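## Task

Dry run EL-3139: lift the lid off the plate and set it on LP1, upright and seated flat between its locators. Carry the plate from the dispenser's stage to the reader's stage and seat it there, turned so well A1 sits at the corner engraved 'A1'. Anything that stays in place only because the robot holds it does not count. Finish by releasing and moving the hands away.

## Robot and tools

Robot: two six-joint arms with parallel grippers, left_arm and right_arm. The names are labels only; left_arm sits on the +y side of the scene. Root bases in the scene frame: left_arm at (+0.015, +0.287, 0) m, quat_wxyz (+0.999, 0, 0, -0.050); right_arm at (-0.012, -0.291, 0) m, quat_wxyz (+1.000, 0, 0, -0.011). Either arm may be parked out of the way.

Scene frame: origin on the table surface midway between the arms, +z up, +x out over the table. Each gripper's fingers point along its own +z and close along its y axis. The reported hand point (end_effector_position) lies between the finger pads, roughly 1 cm back from the tips; its printed value can be off, more so at long reach.

Deck facts: LP1 and N1 are bench spots named on the deck. On a labelled plate or lid, well A1 is at the labelled short end, in the corner farther from the labelled long side. A capped bottle next to the DISPENSER is loose. Very small commanded moves (a few mm) may produce no motion.

execute_actions, argument actions: a list holding zero or one item. An empty list only returns the current state. A wait is {"steps": N}, N up to 300 control steps of 1/30 s each, counted from the previous result (your reply time is included). A motion is {"rows": [...], "steps": N} with N from 1 to 15 (default 15). Each row drives one step; if rows run out, the last row repeats. Optional pictures (boolean) turns camera images on or off; they come by default. A refused call moves nothing.

Row layout: one list of 14 numbers in [-1, 1] covering both arms: left_arm waist, shoulder, elbow, wrist pitch, wrist yaw, wrist roll, opening; then the same seven for right_arm. Always send all 14.

Joint numbers are offsets, not poses: each is a scaled change from that arm's joint angles in the most recent result that lists them (before any such result in the scene, and for the second or later call within one reply, from where the arm is when the action begins). They are not cumulative across rows. 1.0 equals 1.264 rad waist, 1.32 shoulder, 1.276 elbow, 1.83 wrist pitch, 1.686 wrist yaw, 2.022 wrist roll. Stated ranges (rad): waist -2.880 to 2.880, shoulder 0.000 to 3.142, elbow 0.000 to 3.019, wrist pitch -1.693 to 1.571, wrist yaw -1.571 to 1.571, wrist roll -2.094 to 2.094. Asking more than 0.019 rad beyond an end gets the call refused; true ends may differ by 0.019 either way, and overshooting requests are clipped with a "joint sent to its limit" line (possibly about an earlier action). Absence of that line proves nothing.

Opening is absolute, not an offset: +1 fully open (0.094 m pad gap), -1 closed. Between the extremes, fingers go to where grip_measured would read your number. To hold something, command below grip_measured: about 0.03 below for a firm hold, less for a lighter one. Pad force tops out around 50 to 62 N (lower on some grippers), weaker on parts under about 2 mm thick, with a brief harder spike on first contact. Each gripper's reading has its own fixed error of up to about 1 mm.

Motion limits: each step the target is kept within a lead of the measured angle of 0.264 (waist), 0.32 (shoulder), 0.276 (elbow), 0.33 (wrist pitch), 0.186 (wrist yaw), 0.522 (wrist roll) rad, and all targets shrink back if they would put the hand over 70 mm from where it is. Big changes therefore take several actions.

Holding posture: all-zero offsets pull an arm back to its reference angles and can let it sag. To hold a pose, in a reply's first call send the offsets back to the wanted angles, then zeros in later calls, nudging further if a joint lags. Between commands the arms keep heading to the last target until everything has nearly stopped or a step is HELD; fingers still moving continue.

Result lines: the state line gives each gripper's position (m) and quat_wxyz. Joint positions and Joint velocities list each arm's six joints (rad, rad/s) then pad gap (m, m/s). grip_measured is the opening on the command scale. "joint command not followed" means the clearance check altered or blocked joint targets on some steps; the rest still ran. HELD marks steps where your row, wholly or partly, was not sent. Joint torques are raw drive outputs with offsets, friction and noise. MOTOR HOT appears from 85 °C; at 100 °C an OVER-TEMPERATURE FAULT drops that arm until it cools, so avoid long loaded holds.

Cameras: cam_high (672x504), cam_low (672x504), cam_left_wrist (616x616), cam_right_wrist (616x616), in that order, with calibration given as K, distortion and T_world_to_cam; wrist poses follow joint readings. zoom_image takes camera (one of those names) and region [x0, y0, x1, y1] in that image's pixels, at most 504 by 504, for a closer view.

read_manual (section, default "licences") only returns licence texts. finished_scene takes scene, the number of the current scene; it is final and grades the scene, which must stay solved.

Avoid: knocking or placing anything off the table, dropping or slipping parts, slamming, hard pushes, and arms bumping or pressing each other. Expect occasional tugs on held parts or nudges to loose items. Move smoothly and release everything before ending.

Each tool is called after "Call:" as name(argument=value, ...) on one line, values as JSON.

## Session

Call:
execute_actions(actions=[])

Scene clock: 0.00 s of 9600.00 s.
left_arm: end_effector_position=(+0.3157, +0.6843, +0.3289) grip_measured=+1.000 end_effector_quat_wxyz=(+0.095, +0.079, +0.644, +0.755) | right_arm: end_effector_position=(+0.7333, -0.0636, +0.3651) grip_measured=+1.000 end_effector_quat_wxyz=(+0.514, +0.573, +0.386, +0.509)
Joint positions: left_arm=[ 0.833  1.248  0.623  0.816 -0.582  1.673  0.094] | right_arm=[0.447 1.866 1.547 0.374 0.623 1.727 0.094]
Joint velocities: left_arm=[-0.005 -0.015  0.022 -0.002 -0.037  0.066  0.   ] | right_arm=[-0.005 -0.005 -0.012  0.007  0.066 -0.022  0.   ]
Joint torques (N m, as the arm reports them, + toward a larger angle): no reading
Motor temperatures (°C, as the motors report them): left_arm=[32 30 31 32 31 30] | right_arm=[31 29 30 29 32 31]

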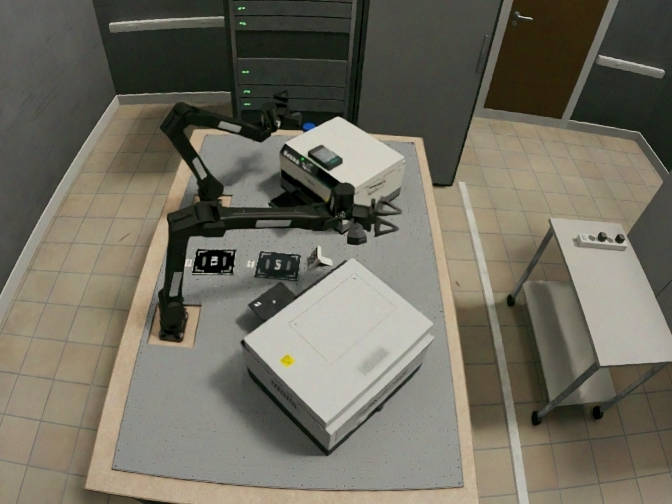

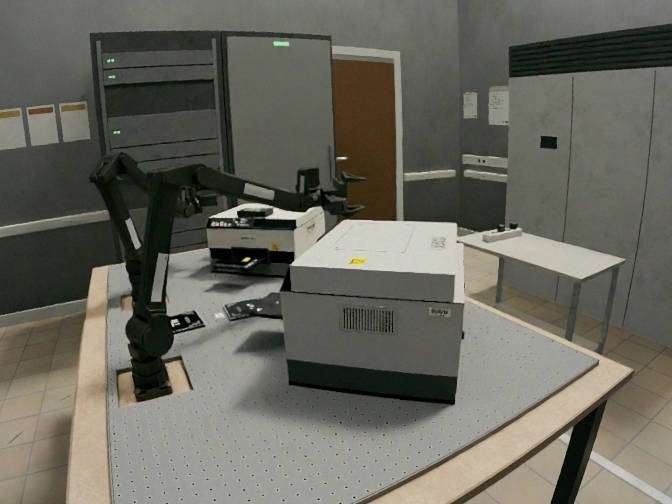

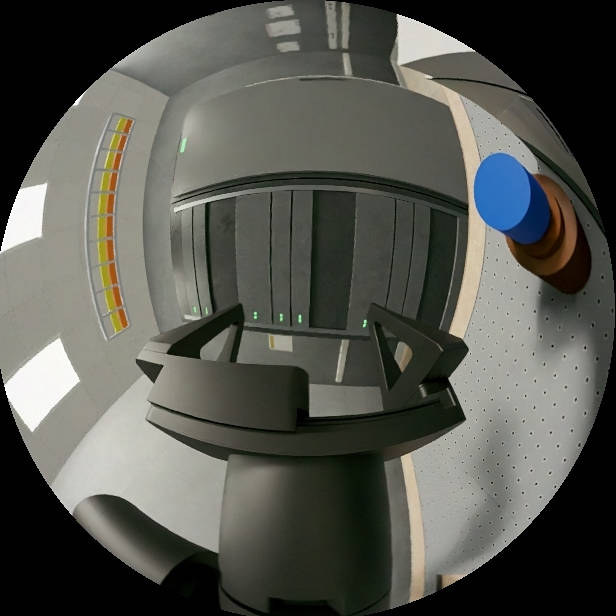

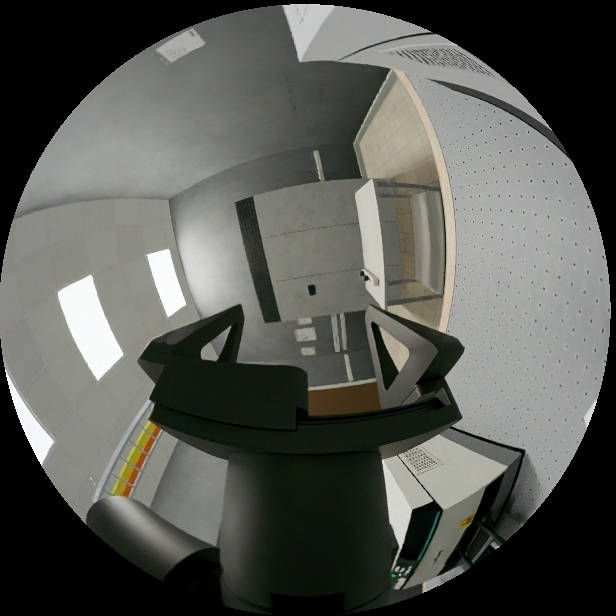

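Call:
zoom_image(camera="cam_high", region=[150, 100, 430, 350])

Call:
zoom_image(camera="cam_low", region=[140, 190, 340, 340])

Region (150, 100, 430, 350) of cam_high's 672x504 image, scaled by 1.800, with more detail than that image has; it fills the top 450 rows of this view, and the rest is white.

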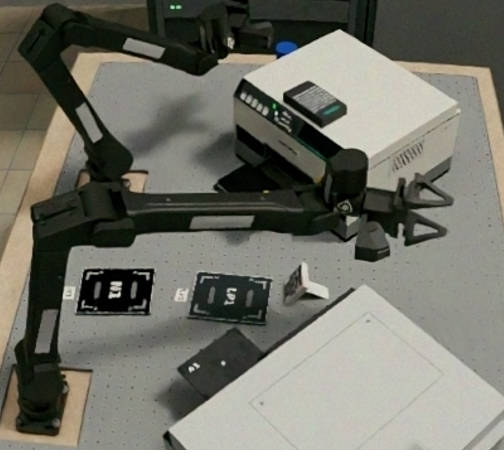

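Region (140, 190, 340, 340) of cam_low's 672x504 image, scaled by 2.520, with more detail than that image has; it fills the top 378 rows of this view, and the rest is white.

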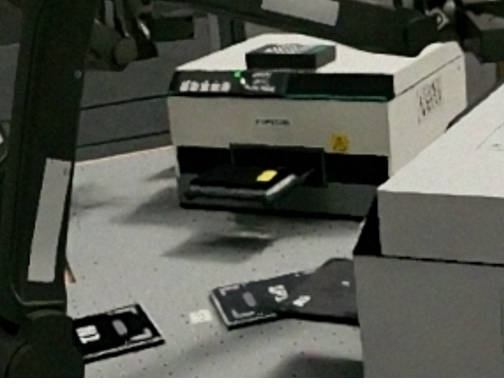

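Call:
execute_actions(actions=[{"rows":[[-0.2,-0.135,0.56,-0.8,0.345,-0.827,1,-0.27,-0.603,-0.164,-0.6,-0.37,-0.854,1]]}], pictures=false)

Call:
execute_actions(actions=[{"steps":60}], pictures=false)

Scene clock: 5.27 s of 9600.00 s.
left_arm: end_effector_position=(+0.4807, +0.5554, +0.4022) grip_measured=+1.000 end_effector_quat_wxyz=(+0.477, +0.182, +0.702, +0.496) | right_arm: end_effector_position=(+0.6749, -0.1284, +0.3337) grip_measured=+1.000 end_effector_quat_wxyz=(+0.422, +0.416, +0.705, +0.389)
Joint positions: left_arm=[ 0.611  1.126  0.898  0.176 -0.04   1.056  0.094] | right_arm=[ 0.261  1.607  1.372 -0.112  0.027  1.288  0.094]
Joint velocities: left_arm=[-0.161 -0.122  0.921 -1.736  0.403 -1.634  0.   ] | right_arm=[-0.015 -0.357 -0.017 -0.632 -1.106 -0.872  0.   ]
Joint torques (N m, as the arm reports them, + toward a larger angle): left_arm=[  1.17 -10.27  16.94   1.49  -0.21  -0.13] | right_arm=[ -5.26 -18.81   9.98   0.23   2.47  -0.4 ]
Motor temperatures (°C, as the motors report them): left_arm=[32 30 32 32 31 30] | right_arm=[31 30 32 29 32 31]
Steps of this call (steps 1 to 90: nothing new was sent; then 1.77 s passed at rest; steps 91 to 105: all 15 steps of this action). Readings (joint positions):
91: left_arm=[0.830 1.244 0.626 0.799 -0.558 1.650] | right_arm=[0.443 1.860 1.540 0.358 0.593 1.705]
92: left_arm=[0.819 1.237 0.632 0.762 -0.526 1.617] | right_arm=[0.438 1.844 1.520 0.323 0.556 1.673]
94: left_arm=[0.780 1.219 0.651 0.691 -0.460 1.550] | right_arm=[0.412 1.805 1.471 0.251 0.490 1.612]
98: left_arm=[0.694 1.177 0.715 0.532 -0.302 1.397] | right_arm=[0.330 1.724 1.406 0.108 0.361 1.491]
105: the state above

Scene clock: 7.27 s of 9600.00 s.
left_arm: end_effector_position=(+0.4507, +0.5218, +0.4829) grip_measured=+1.000 end_effector_quat_wxyz=(+0.532, -0.201, +0.811, +0.139) | right_arm: end_effector_position=(+0.4743, -0.2505, +0.4877) grip_measured=+1.000 end_effector_quat_wxyz=(+0.529, -0.030, +0.847, +0.026)
Joint positions: left_arm=[ 0.595  1.063  1.289 -0.633 -0.002  0.011  0.094] | right_arm=[ 0.105  1.068  1.334 -0.72  -0.001  0.014  0.094]
Joint velocities: left_arm=[-0.005 -0.005 -0.007 -0.007 -0.022  0.022  0.   ] | right_arm=[-0.015 -0.015 -0.017  0.002  0.066  0.007  0.   ]
Joint torques (N m, as the arm reports them, + toward a larger angle): left_arm=[ 0.33 -7.24 14.93  1.31 -0.03 -0.09] | right_arm=[-0.35 -5.07 11.26  2.44  0.05 -0.07]
Motor temperatures (°C, as the motors report them): left_arm=[32 30 33 32 31 30] | right_arm=[31 30 32 29 32 31]
Steps of this call (steps 1 to 60: the robot went on to your last target). Readings (joint positions):
1: left_arm=[0.606 1.122 0.930 0.118 -0.028 1.001] | right_arm=[0.262 1.598 1.372 -0.132 -0.009 1.257]
2: left_arm=[0.603 1.119 0.964 0.059 -0.019 0.946] | right_arm=[0.264 1.592 1.372 -0.150 -0.035 1.226]
4: left_arm=[0.600 1.115 1.034 -0.059 -0.010 0.833] | right_arm=[0.268 1.583 1.372 -0.183 -0.074 1.157]
8: left_arm=[0.600 1.111 1.182 -0.332 -0.004 0.568] | right_arm=[0.274 1.580 1.372 -0.236 -0.116 1.005]
60: the state above

Call:
execute_actions(actions=[{"rows":[[-0.43,0,0.03,-0.55,0,0,1,0,0,0,-0.5,0,0,1]]}], pictures=false)

Call:
execute_actions(actions=[{"steps":30}])

Scene clock: 8.20 s of 9600.00 s.
left_arm: end_effector_position=(+0.3319, +0.2619, +0.3408) grip_measured=+1.000 end_effector_quat_wxyz=(+0.101, +0.043, +0.994, -0.004) | right_arm: end_effector_position=(+0.3032, -0.2648, +0.3514) grip_measured=+1.000 end_effector_quat_wxyz=(+0.101, -0.035, +0.994, +0.006)
Joint positions: left_arm=[ 0.024  1.062  1.292 -1.599  0.002  0.011  0.094] | right_arm=[ 0.105  1.065  1.323 -1.626 -0.001  0.014  0.094]
Joint velocities: left_arm=[ 0.103  0.015 -0.002 -0.51  -0.037  0.007  0.   ] | right_arm=[-0.005 -0.005 -0.002 -0.022  0.037 -0.007  0.   ]
Joint torques (N m, as the arm reports them, + toward a larger angle): left_arm=[ 2.72 -6.63 12.91  0.48 -0.21 -0.01] | right_arm=[-0.42 -3.79 10.7   1.03  0.03  0.08]
Motor temperatures (°C, as the motors report them): left_arm=[32 30 33 32 31 30] | right_arm=[31 30 32 29 32 31]
Steps of this call (steps 1 to 13: the robot went on to your last target; steps 14 to 28: all 15 steps of this action). Readings (joint positions):
14: left_arm=[0.585 1.063 1.291 -0.661 -0.007 0.011] | right_arm=[0.105 1.068 1.338 -0.768 -0.001 0.014]
15: left_arm=[0.562 1.062 1.292 -0.720 -0.010 0.011] | right_arm=[0.105 1.066 1.341 -0.870 -0.001 0.014]
17: left_arm=[0.478 1.061 1.292 -0.842 -0.010 0.011] | right_arm=[0.105 1.063 1.338 -1.083 -0.001 0.014]
21: left_arm=[0.260 1.062 1.292 -1.095 -0.006 0.011] | right_arm=[0.105 1.065 1.328 -1.495 -0.001 0.014]
28: the state above

Scene clock: 9.20 s of 9600.00 s.
left_arm: end_effector_position=(+0.3261, +0.2672, +0.3396) grip_measured=+1.000 end_effector_quat_wxyz=(+0.088, +0.036, +0.995, -0.002) | right_arm: end_effector_position=(+0.3030, -0.2648, +0.3514) grip_measured=+1.000 end_effector_quat_wxyz=(+0.101, -0.035, +0.994, +0.006)
Joint positions: left_arm=[ 0.039  1.062  1.292 -1.624 -0.001  0.011  0.094] | right_arm=[ 0.105  1.065  1.323 -1.627 -0.001  0.014  0.094]
Joint velocities: left_arm=[ 0.005 -0.005  0.007  0.007 -0.037 -0.051  0.   ] | right_arm=[-0.015 -0.005  0.017  0.007 -0.037 -0.022  0.   ]
Joint torques (N m, as the arm reports them, + toward a larger angle): left_arm=[ 2.34 -5.48 12.83  0.04 -0.23  0.03] | right_arm=[-0.4  -3.97 10.78  1.    0.03  0.08]
Motor temperatures (°C, as the motors report them): left_arm=[32 30 33 32 31 30] | right_arm=[31 30 32 29 32 31]
Steps of this call (steps 1 to 30: the robot went on to your last target). Readings (joint positions):
1: left_arm=[0.028 1.062 1.292 -1.611 0.001 0.011] | right_arm=[0.105 1.065 1.323 -1.626 -0.001 0.014]
2: left_arm=[0.032 1.062 1.292 -1.618 0.000 0.011] | right_arm=[0.105 1.065 1.323 -1.627 -0.001 0.014]
4: left_arm=[0.037 1.062 1.292 -1.623 -0.000 0.011] | right_arm=[0.105 1.065 1.323 -1.627 -0.001 0.014]
8: left_arm=[0.039 1.062 1.292 -1.624 -0.001 0.011] | right_arm=[0.105 1.065 1.323 -1.627 -0.001 0.014]
30: the state above
All arms were judged still, so your last target was given up. Only a new action makes them travel on or press farther. Fingers that are still opening or closing keep moving.
camera_calibration (this result's frames):
cam_left_wrist: T_world_to_cam=[[-0.0717698, -0.997368, -0.0102567, 0.295117], [-0.895379, 0.0598929, 0.441259, 0.133606], [-0.439483, 0.0408527, -0.897321, 0.565811], [0, 0, 0, 1]] pos_world=[0.389473, 0.263223, 0.451786]
cam_right_wrist: T_world_to_cam=[[0.0763609, -0.9969, -0.0189487, -0.280462], [-0.905563, -0.0772929, 0.417111, 0.112185], [-0.417283, -0.0146917, -0.908658, 0.569089], [0, 0, 0, 1]] pos_world=[0.360478, -0.262561, 0.464999]

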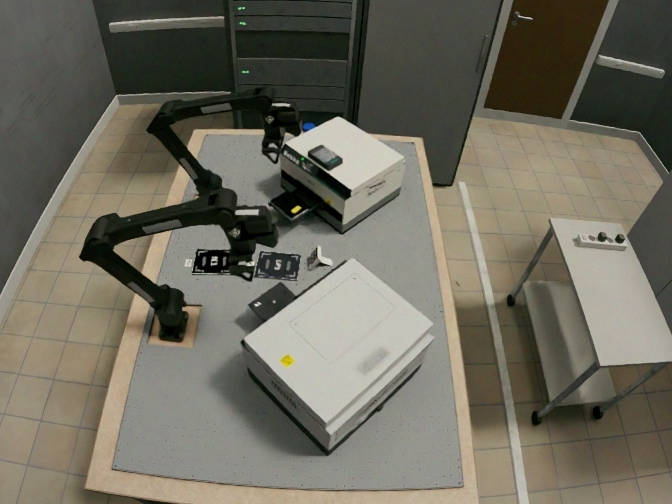

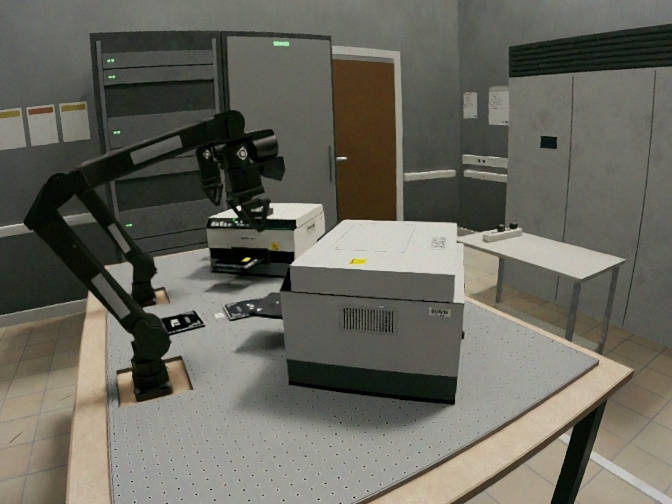

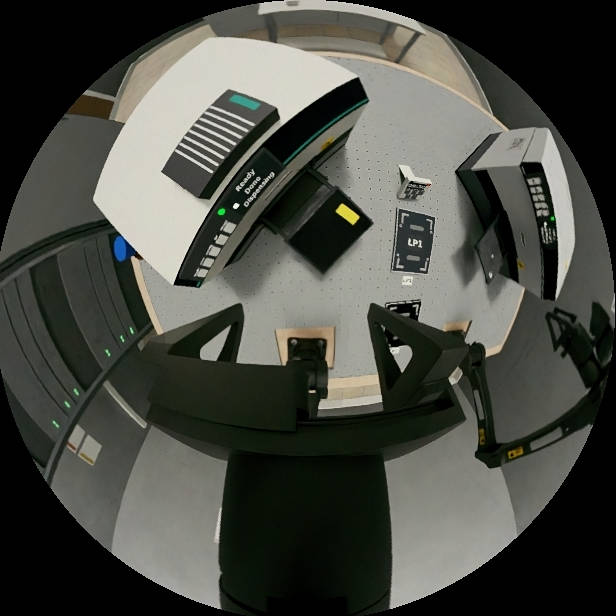

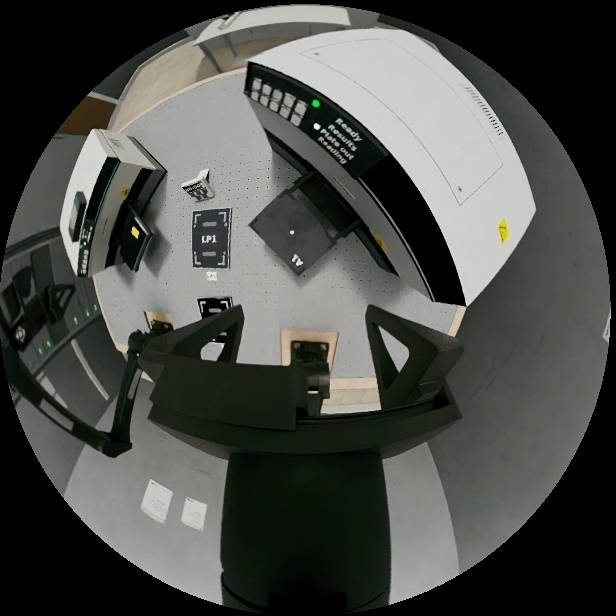

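Call:
zoom_image(camera="cam_left_wrist", region=[250, 150, 450, 300])

Call:
zoom_image(camera="cam_right_wrist", region=[170, 150, 370, 300])

Call:
zoom_image(camera="cam_high", region=[230, 170, 370, 330])

Call:
zoom_image(camera="cam_low", region=[200, 235, 300, 325])

Region (250, 150, 450, 300) of cam_left_wrist's 616x616 image, scaled by 2.520, with more detail than that image has; it fills the top 378 rows of this view, and the rest is white.

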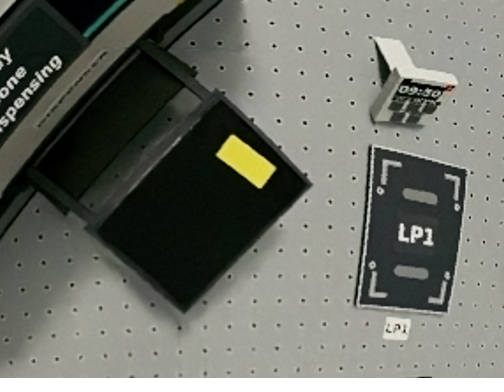

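Region (170, 150, 370, 300) of cam_right_wrist's 616x616 image, scaled by 2.520, with more detail than that image has; it fills the top 378 rows of this view, and the rest is white.

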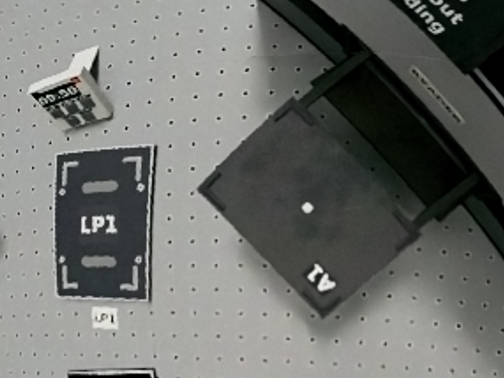

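Region (230, 170, 370, 330) of cam_high's 672x504 image, scaled by 3.150, with more detail than that image has; it fills the left 441 columns of this view, and the rest is white.

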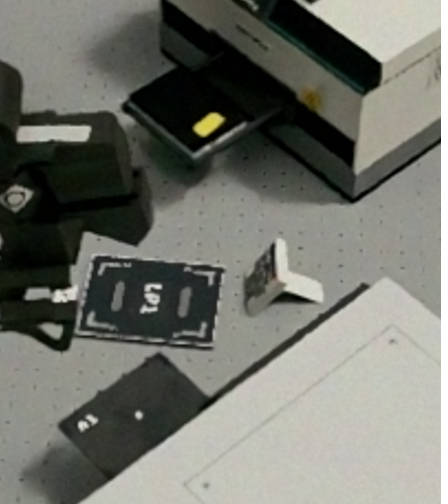

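Region (200, 235, 300, 325) of cam_low's 672x504 image, scaled by 5.040, with more detail than that image has; it fills the top 454 rows of this view, and the rest is white.

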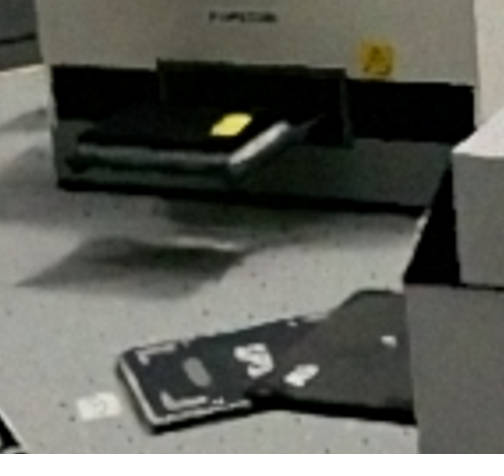

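Call:
execute_actions(actions=[{"rows":[[-0.1,0.209,-0.095,0.128,0,0.295,1,-0.3,-0.3,-0.1,0,0,0,1]]}], pictures=false)

Call:
execute_actions(actions=[{"steps":30}])

Scene clock: 14.60 s of 9600.00 s.
left_arm: end_effector_position=(+0.3831, +0.2180, +0.1854) grip_measured=+1.000 end_effector_quat_wxyz=(-0.027, +0.358, +0.933, -0.004) | right_arm: end_effector_position=(+0.1715, -0.3495, +0.4018) grip_measured=+1.000 end_effector_quat_wxyz=(+0.258, +0.153, +0.953, -0.038)
Joint positions: left_arm=[-0.084  1.377  1.155 -1.404 -0.001  0.548  0.094] | right_arm=[-0.283  0.611  1.195 -1.627  0.001  0.014  0.094]
Joint velocities: left_arm=[-0.015 -0.093 -0.002  0.007  0.051  0.3    0.   ] | right_arm=[-0.005  0.181 -0.007 -0.002 -0.007 -0.066  0.   ]
Joint torques (N m, as the arm reports them, + toward a larger angle): left_arm=[  1.08 -12.74  10.63   0.85  -0.05   0.13] | right_arm=[ 0.48  5.25  9.24  1.92 -0.06  0.08]
Motor temperatures (°C, as the motors report them): left_arm=[32 30 34 32 31 30] | right_arm=[31 30 32 29 32 31]
Steps of this call (steps 1 to 90: nothing new was sent; then 1.90 s passed at rest; steps 91 to 105: all 15 steps of this action). Readings (joint positions):
91: left_arm=[0.037 1.068 1.287 -1.613 -0.001 0.040] | right_arm=[0.096 1.056 1.315 -1.624 -0.005 0.014]
92: left_arm=[0.029 1.075 1.282 -1.589 -0.001 0.082] | right_arm=[0.071 1.035 1.293 -1.618 -0.007 0.014]
94: left_arm=[0.006 1.117 1.263 -1.541 -0.001 0.169] | right_arm=[-0.014 0.966 1.242 -1.618 -0.006 0.014]
98: left_arm=[-0.046 1.249 1.212 -1.451 -0.001 0.359] | right_arm=[-0.215 0.782 1.196 -1.618 -0.001 0.014]
105: the state above

Scene clock: 15.60 s of 9600.00 s.
left_arm: end_effector_position=(+0.3822, +0.2182, +0.1933) grip_measured=+1.000 end_effector_quat_wxyz=(-0.016, +0.381, +0.925, -0.003) | right_arm: end_effector_position=(+0.1872, -0.3544, +0.3906) grip_measured=+1.000 end_effector_quat_wxyz=(+0.229, +0.155, +0.961, -0.034)
Joint positions: left_arm=[-0.084  1.355  1.155 -1.402 -0.001  0.597  0.094] | right_arm=[-0.283  0.673  1.195 -1.627  0.001  0.014  0.094]
Joint velocities: left_arm=[-0.015 -0.005  0.022  0.007 -0.022 -0.022  0.   ] | right_arm=[ 0.005 -0.005  0.007 -0.002  0.022  0.037  0.   ]
Joint torques (N m, as the arm reports them, + toward a larger angle): left_arm=[  0.74 -11.7   10.76   0.69  -0.09   0.13] | right_arm=[ 0.39  0.72  9.52  1.84 -0.06  0.08]
Motor temperatures (°C, as the motors report them): left_arm=[32 30 34 32 31 30] | right_arm=[31 30 33 29 32 31]
Steps of this call (steps 1 to 30: the robot went on to your last target). Readings (joint positions):
1: left_arm=[-0.084 1.374 1.155 -1.402 -0.001 0.558] | right_arm=[-0.283 0.617 1.195 -1.627 0.001 0.014]
2: left_arm=[-0.084 1.369 1.155 -1.402 -0.001 0.566] | right_arm=[-0.283 0.627 1.195 -1.627 0.001 0.014]
4: left_arm=[-0.084 1.361 1.155 -1.402 -0.001 0.578] | right_arm=[-0.283 0.647 1.195 -1.627 0.001 0.014]
8: left_arm=[-0.084 1.355 1.155 -1.402 -0.001 0.589] | right_arm=[-0.283 0.672 1.195 -1.627 0.001 0.014]
30: the state above
All arms were judged still, so your last target was given up. Only a new action makes them travel on or press farther. Fingers that are still opening or closing keep moving.
camera_calibration (this result's frames):
cam_left_wrist: T_world_to_cam=[[-0.705129, -0.709022, 0.00900404, 0.42414], [-0.555808, 0.560552, 0.613888, -0.0210828], [-0.440308, 0.427866, -0.789341, 0.356187], [0, 0, 0, 1]] pos_world=[0.444187, 0.160142, 0.290277]
cam_right_wrist: T_world_to_cam=[[-0.302681, -0.952914, -0.0183988, -0.273825], [-0.940905, 0.295678, 0.165144, 0.22132], [-0.151928, 0.0672974, -0.986098, 0.564744], [0, 0, 0, 1]] pos_world=[0.21116, -0.364377, 0.515305]

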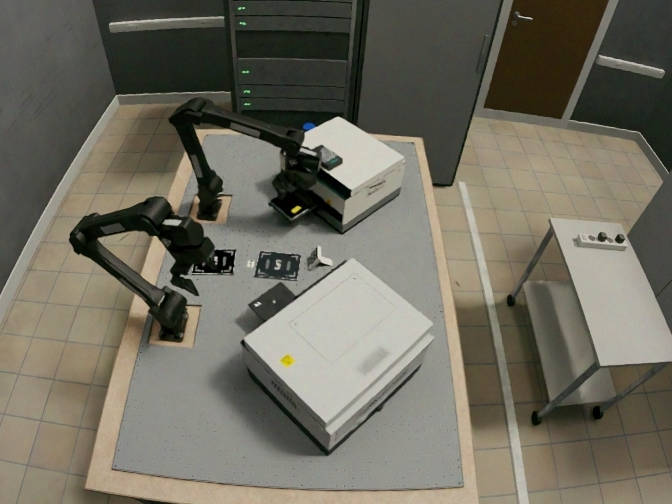

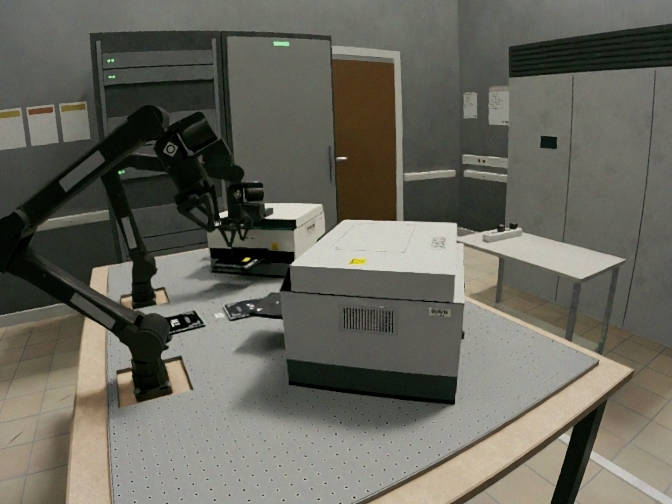

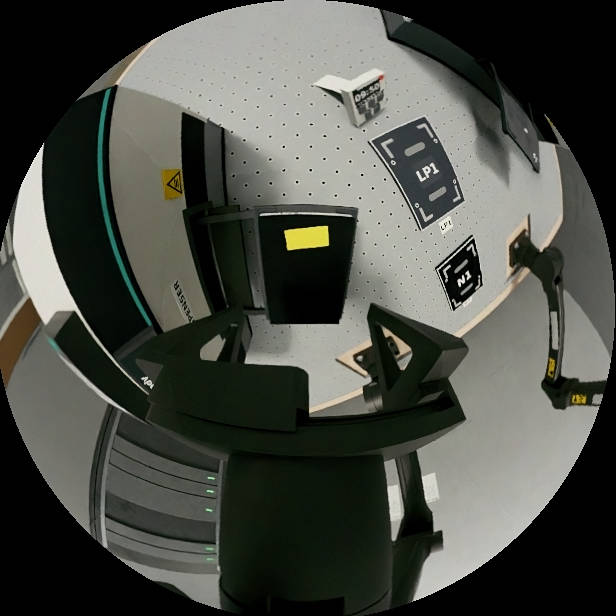

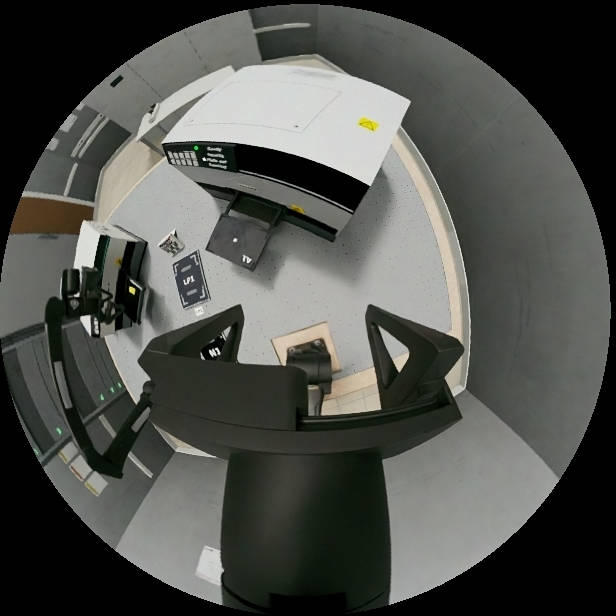

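Call:
execute_actions(actions=[{"rows":[[0,0.012,-0.088,0.1,0,0.005,1,0,0,0,0,0,0,1]]}], pictures=false)

Call:
execute_actions(actions=[{"steps":20}])

Call:
zoom_image(camera="cam_low", region=[200, 220, 280, 285])

Call:
zoom_image(camera="cam_left_wrist", region=[200, 170, 420, 380])

Scene clock: 18.07 s of 9600.00 s.
left_arm: end_effector_position=(+0.3818, +0.2183, +0.1440) grip_measured=+1.000 end_effector_quat_wxyz=(+0.000, +0.381, +0.925, +0.001) | right_arm: end_effector_position=(+0.1872, -0.3544, +0.3906) grip_measured=+1.000 end_effector_quat_wxyz=(+0.229, +0.155, +0.961, -0.034)
Joint positions: left_arm=[-0.084  1.368  1.034 -1.236 -0.001  0.598  0.094] | right_arm=[-0.283  0.673  1.195 -1.627  0.001  0.014  0.094]
Joint velocities: left_arm=[-0.005 -0.005 -0.002  0.007 -0.022 -0.095  0.   ] | right_arm=[-0.005 -0.005 -0.012 -0.002  0.051  0.022  0.   ]
Joint torques (N m, as the arm reports them, + toward a larger angle): left_arm=[ 2.08 -9.33  9.7   1.18 -0.03  0.09] | right_arm=[-0.38  0.97  9.41  1.84  0.03  0.08]
Motor temperatures (°C, as the motors report them): left_arm=[32 31 34 32 31 30] | right_arm=[31 30 33 29 32 31]
Steps of this call (steps 1 to 59: nothing new was sent; steps 60 to 74: all 15 steps of this action). Readings (joint positions):
60: left_arm=[-0.084 1.354 1.141 -1.374 -0.001 0.597] | right_arm=[-0.283 0.673 1.195 -1.627 0.001 0.014]
61: left_arm=[-0.084 1.348 1.117 -1.318 -0.001 0.597] | right_arm=[-0.283 0.673 1.195 -1.627 0.001 0.014]
63: left_arm=[-0.084 1.352 1.069 -1.259 -0.001 0.597] | right_arm=[-0.283 0.673 1.195 -1.627 0.001 0.014]
67: left_arm=[-0.084 1.368 1.034 -1.243 -0.001 0.598] | right_arm=[-0.283 0.673 1.195 -1.627 0.001 0.014]
74: the state above

Scene clock: 18.73 s of 9600.00 s.
left_arm: end_effector_position=(+0.3818, +0.2183, +0.1440) grip_measured=+1.000 end_effector_quat_wxyz=(+0.000, +0.381, +0.925, +0.001) | right_arm: end_effector_position=(+0.1872, -0.3544, +0.3906) grip_measured=+1.000 end_effector_quat_wxyz=(+0.229, +0.155, +0.961, -0.034)
Joint positions: left_arm=[-0.084  1.368  1.034 -1.236 -0.001  0.598  0.094] | right_arm=[-0.283  0.673  1.195 -1.627  0.001  0.014  0.094]
Joint velocities: left_arm=[-0.005  0.005 -0.002  0.002  0.007  0.037  0.   ] | right_arm=[ 0.005  0.005  0.012 -0.002  0.007  0.022  0.   ]
Joint torques (N m, as the arm reports them, + toward a larger angle): left_arm=[  1.64 -10.37   9.75   0.72  -0.05   0.19] | right_arm=[-0.44  0.99  9.4   1.85  0.03  0.08]
Motor temperatures (°C, as the motors report them): left_arm=[32 31 34 32 31 30] | right_arm=[31 30 33 29 32 31]
Steps of this call (steps 1 to 15: the robot went on to your last target; steps 16 to 20: nothing new was sent). Readings (joint positions):
1: left_arm=[-0.084 1.368 1.034 -1.236 -0.001 0.598] | right_arm=[-0.283 0.673 1.195 -1.627 0.001 0.014]
2: left_arm=[-0.084 1.368 1.034 -1.236 -0.001 0.598] | right_arm=[-0.283 0.673 1.195 -1.627 0.001 0.014]
4: left_arm=[-0.084 1.368 1.034 -1.236 -0.001 0.598] | right_arm=[-0.283 0.673 1.195 -1.627 0.001 0.014]
8: left_arm=[-0.084 1.368 1.034 -1.236 -0.001 0.598] | right_arm=[-0.283 0.673 1.195 -1.627 0.001 0.014]
20: the state above
All arms were judged still, so your last target was given up. Only a new action makes them travel on or press farther. Fingers that are still opening or closing keep moving.
camera_calibration (this result's frames):
cam_left_wrist: T_world_to_cam=[[-0.705395, -0.708754, -0.00927504, 0.427041], [-0.574824, 0.564346, 0.59253, 0.0184159], [-0.414723, 0.423299, -0.805495, 0.310661], [0, 0, 0, 1]] pos_world=[0.440657, 0.160772, 0.243285]
cam_right_wrist: T_world_to_cam=[[-0.302681, -0.952914, -0.0183988, -0.273825], [-0.940905, 0.295678, 0.165144, 0.22132], [-0.151928, 0.0672974, -0.986098, 0.564744], [0, 0, 0, 1]] pos_world=[0.21116, -0.364377, 0.515305]

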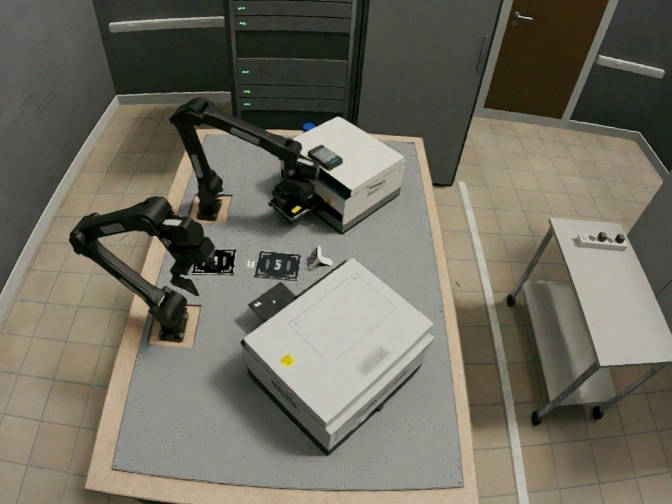

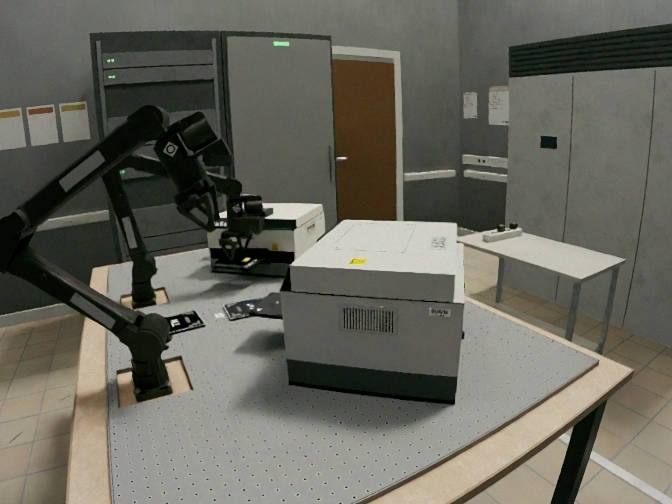

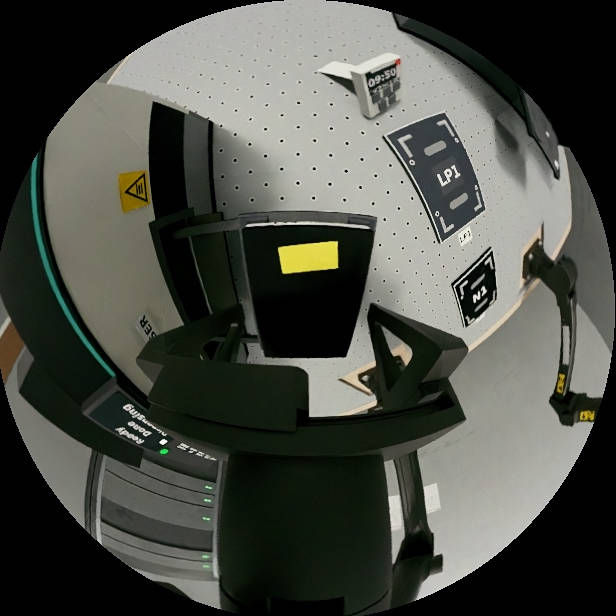

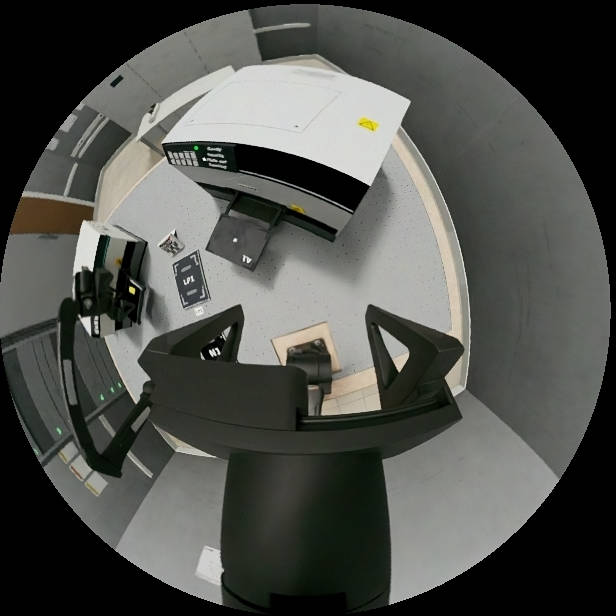

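Region (200, 220, 280, 285) of cam_low's 672x504 image, scaled by 6.300, with more detail than that image has; it fills the top 410 rows of this view, and the rest is white.

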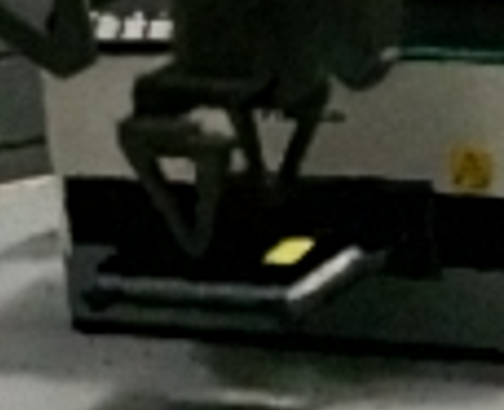

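Region (200, 170, 420, 380) of cam_left_wrist's 616x616 image, scaled by 2.291, with more detail than that image has; it fills the top 481 rows of this view, and the rest is white.

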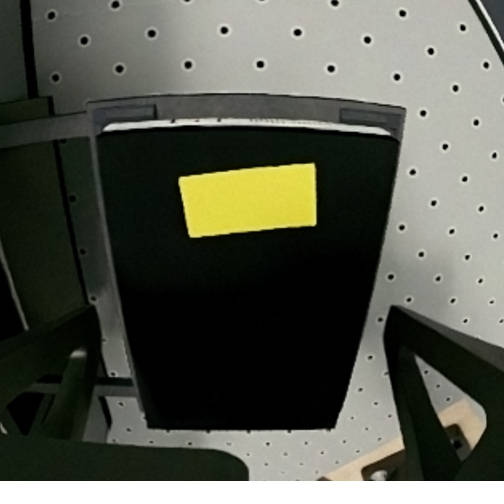

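Call:
execute_actions(actions=[{"rows":[[0,0.013,-0.034,0.036,0,0,1,0,0,0,0,0,0,1]]}])

Call:
zoom_image(camera="cam_low", region=[200, 220, 280, 285])

Call:
zoom_image(camera="cam_left_wrist", region=[200, 170, 420, 380])

Scene clock: 20.90 s of 9600.00 s.
left_arm: end_effector_position=(+0.3775, +0.2191, +0.1270) grip_measured=+1.000 end_effector_quat_wxyz=(+0.001, +0.381, +0.925, +0.001) | right_arm: end_effector_position=(+0.1872, -0.3544, +0.3906) grip_measured=+1.000 end_effector_quat_wxyz=(+0.229, +0.155, +0.961, -0.034)
Joint positions: left_arm=[-0.084  1.372  0.991 -1.187 -0.001  0.598  0.094] | right_arm=[-0.283  0.673  1.195 -1.627  0.001  0.014  0.094]
Joint velocities: left_arm=[-0.005 -0.005  0.002 -0.007  0.022 -0.022  0.   ] | right_arm=[-0.005 -0.015 -0.002 -0.007 -0.007  0.037  0.   ]
Joint torques (N m, as the arm reports them, + toward a larger angle): left_arm=[ 1.02 -8.16  9.    0.88 -0.08  0.08] | right_arm=[-0.37  1.    9.41  1.83  0.03  0.08]
Motor temperatures (°C, as the motors report them): left_arm=[32 31 34 32 31 30] | right_arm=[31 30 33 29 32 31]
Steps of this call (steps 1 to 50: nothing new was sent; steps 51 to 65: all 15 steps of this action). Readings (joint positions):
51: left_arm=[-0.084 1.368 1.030 -1.227 -0.001 0.598] | right_arm=[-0.283 0.673 1.195 -1.627 0.001 0.014]
52: left_arm=[-0.084 1.368 1.022 -1.210 -0.001 0.598] | right_arm=[-0.283 0.673 1.195 -1.627 0.001 0.014]
54: left_arm=[-0.084 1.370 1.005 -1.192 -0.001 0.598] | right_arm=[-0.283 0.673 1.195 -1.627 0.001 0.014]
58: left_arm=[-0.084 1.372 0.991 -1.190 -0.001 0.598] | right_arm=[-0.283 0.673 1.195 -1.627 0.001 0.014]
65: the state above
camera_calibration (this result's frames):
cam_left_wrist: T_world_to_cam=[[-0.70538, -0.708757, -0.0101356, 0.424511], [-0.575712, 0.564511, 0.591509, 0.0259953], [-0.413514, 0.423074, -0.806235, 0.294507], [0, 0, 0, 1]] pos_world=[0.43619, 0.161602, 0.226368]
cam_right_wrist: T_world_to_cam=[[-0.302681, -0.952914, -0.0183988, -0.273825], [-0.940905, 0.295678, 0.165144, 0.22132], [-0.151928, 0.0672974, -0.986098, 0.564744], [0, 0, 0, 1]] pos_world=[0.21116, -0.364377, 0.515305]

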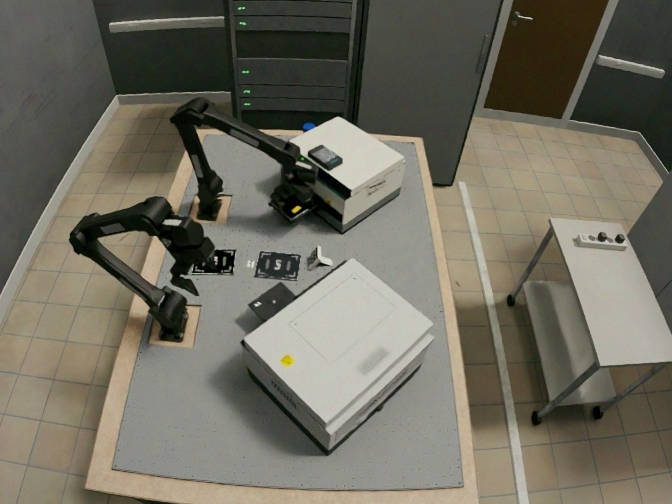

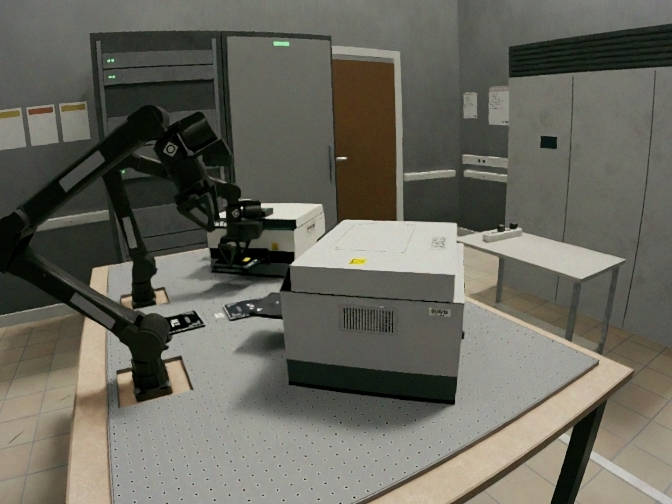

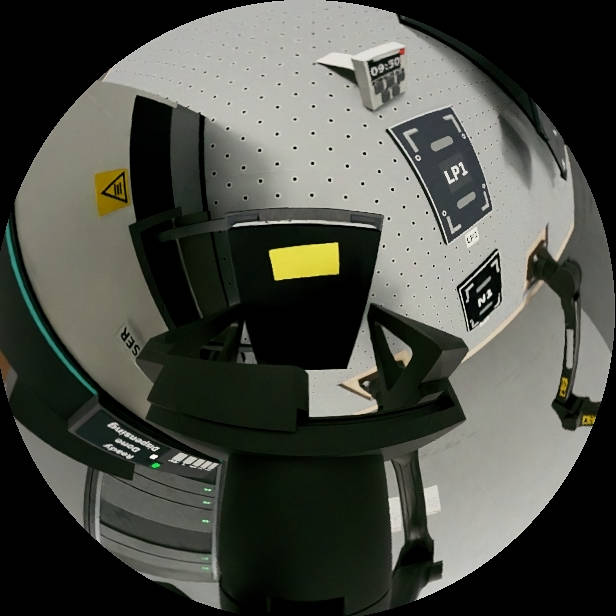

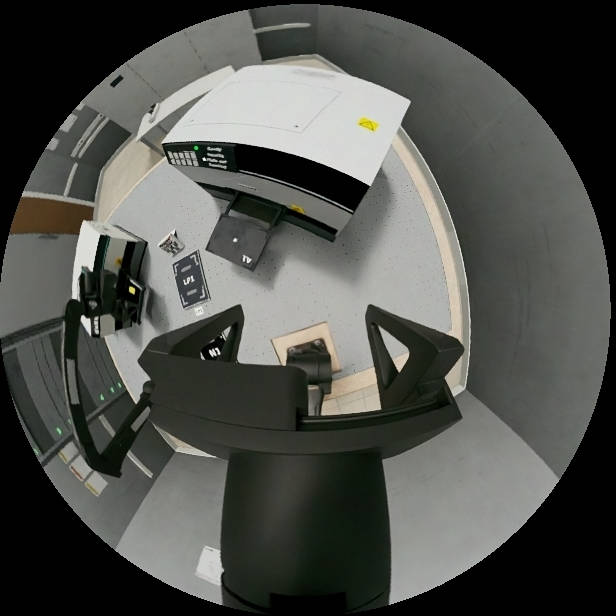

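Region (200, 220, 280, 285) of cam_low's 672x504 image, scaled by 6.300, with more detail than that image has; it fills the top 410 rows of this view, and the rest is white.

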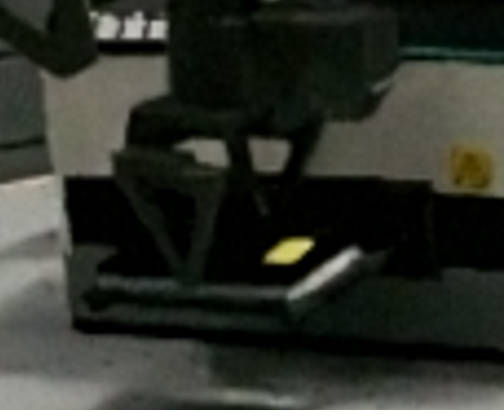

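Region (200, 170, 420, 380) of cam_left_wrist's 616x616 image, scaled by 2.291, with more detail than that image has; it fills the top 481 rows of this view, and the rest is white.

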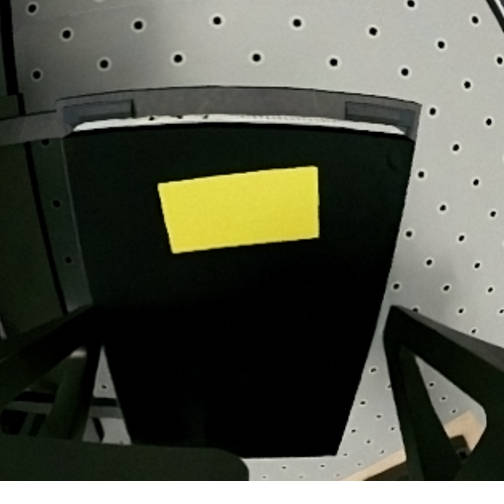

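Call:
execute_actions(actions=[{"rows":[[0,0.019,0,0.01,0,0,1,0,0,0,0,0,0,1]]}])

Call:
zoom_image(camera="cam_low", region=[200, 220, 280, 285])

Call:
zoom_image(camera="cam_left_wrist", region=[200, 170, 420, 380])

Scene clock: 22.63 s of 9600.00 s.
left_arm: end_effector_position=(+0.3779, +0.2190, +0.1242) grip_measured=+1.000 end_effector_quat_wxyz=(-0.002, +0.381, +0.925, +0.000) | right_arm: end_effector_position=(+0.1872, -0.3544, +0.3906) grip_measured=+1.000 end_effector_quat_wxyz=(+0.229, +0.155, +0.961, -0.034)
Joint positions: left_arm=[-0.084  1.381  0.991 -1.185 -0.001  0.598  0.094] | right_arm=[-0.283  0.673  1.195 -1.627  0.001  0.014  0.094]
Joint velocities: left_arm=[-0.015 -0.005  0.007 -0.017  0.037  0.051  0.   ] | right_arm=[-0.015  0.005 -0.012  0.002  0.11  -0.051  0.   ]
Joint torques (N m, as the arm reports them, + toward a larger angle): left_arm=[ 0.86 -8.95  8.89  0.95 -0.11  0.  ] | right_arm=[-0.39  0.99  9.41  1.84  0.03  0.08]
Motor temperatures (°C, as the motors report them): left_arm=[32 31 34 32 31 30] | right_arm=[31 30 33 29 32 31]
Steps of this call (steps 1 to 15: the robot went on to your last target; steps 16 to 37: nothing new was sent; steps 38 to 52: all 15 steps of this action). Readings (joint positions):
38: left_arm=[-0.084 1.373 0.991 -1.187 -0.001 0.598] | right_arm=[-0.283 0.673 1.195 -1.627 0.001 0.014]
39: left_arm=[-0.084 1.374 0.991 -1.186 -0.001 0.598] | right_arm=[-0.283 0.673 1.195 -1.627 0.001 0.014]
41: left_arm=[-0.084 1.376 0.991 -1.185 -0.001 0.598] | right_arm=[-0.283 0.673 1.195 -1.627 0.001 0.014]
45: left_arm=[-0.084 1.381 0.991 -1.185 -0.001 0.598] | right_arm=[-0.283 0.673 1.195 -1.627 0.001 0.014]
52: the state above
camera_calibration (this result's frames):
cam_left_wrist: T_world_to_cam=[[-0.705431, -0.708747, -0.00669317, 0.424314], [-0.572151, 0.563849, 0.595582, 0.0262211], [-0.418344, 0.423972, -0.803266, 0.293732], [0, 0, 0, 1]] pos_world=[0.437207, 0.161413, 0.223168]
cam_right_wrist: T_world_to_cam=[[-0.302681, -0.952914, -0.0183988, -0.273825], [-0.940905, 0.295678, 0.165144, 0.22132], [-0.151928, 0.0672974, -0.986098, 0.564744], [0, 0, 0, 1]] pos_world=[0.21116, -0.364377, 0.515305]

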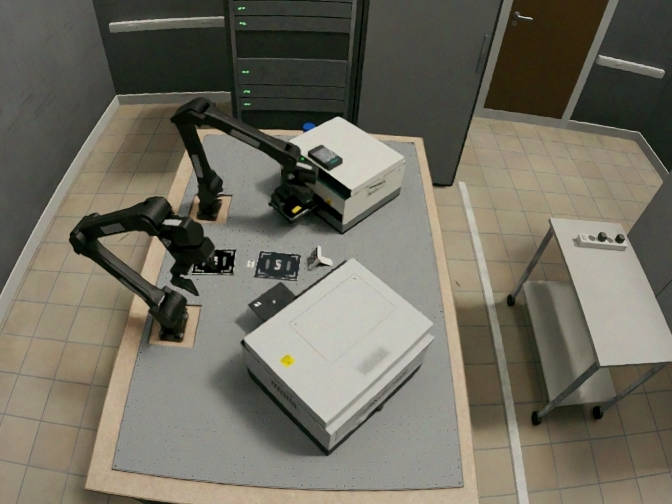

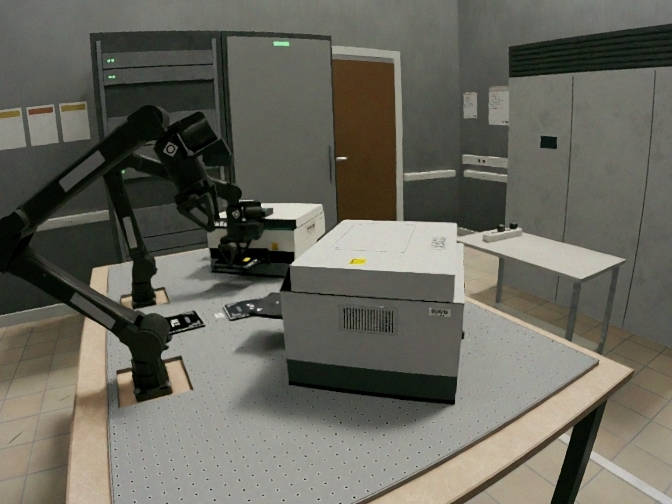

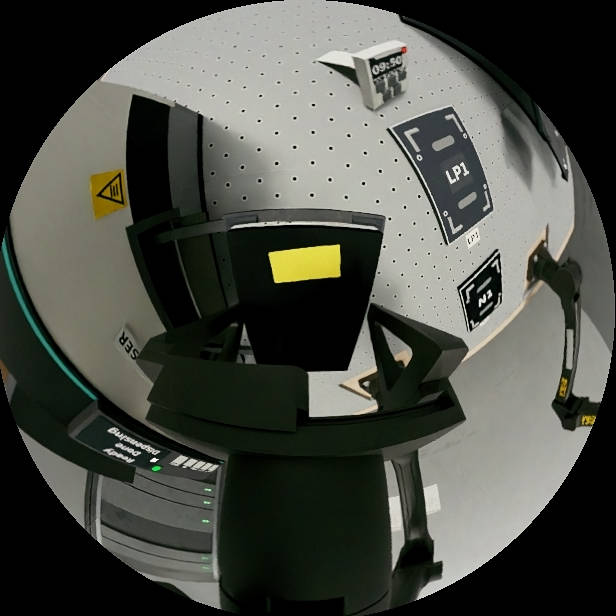

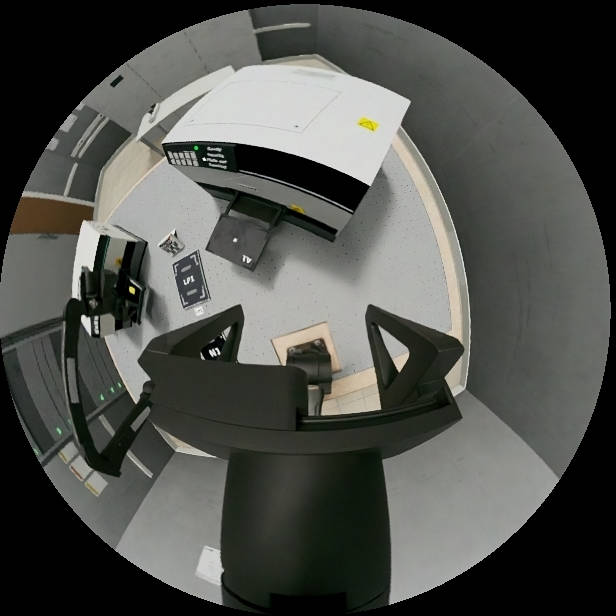

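Region (200, 220, 280, 285) of cam_low's 672x504 image, scaled by 6.300, with more detail than that image has; it fills the top 410 rows of this view, and the rest is white.

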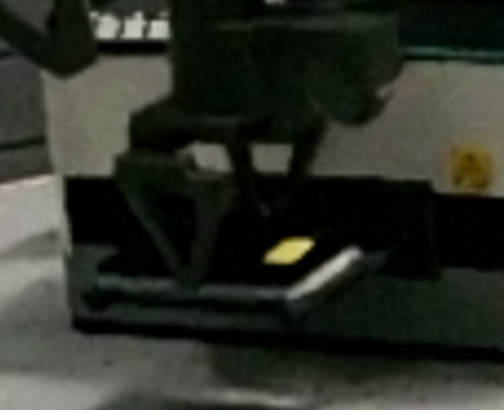

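Region (200, 170, 420, 380) of cam_left_wrist's 616x616 image, scaled by 2.291, with more detail than that image has; it fills the top 481 rows of this view, and the rest is white.

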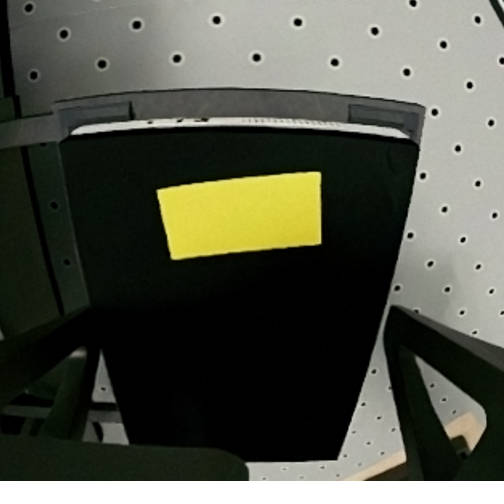

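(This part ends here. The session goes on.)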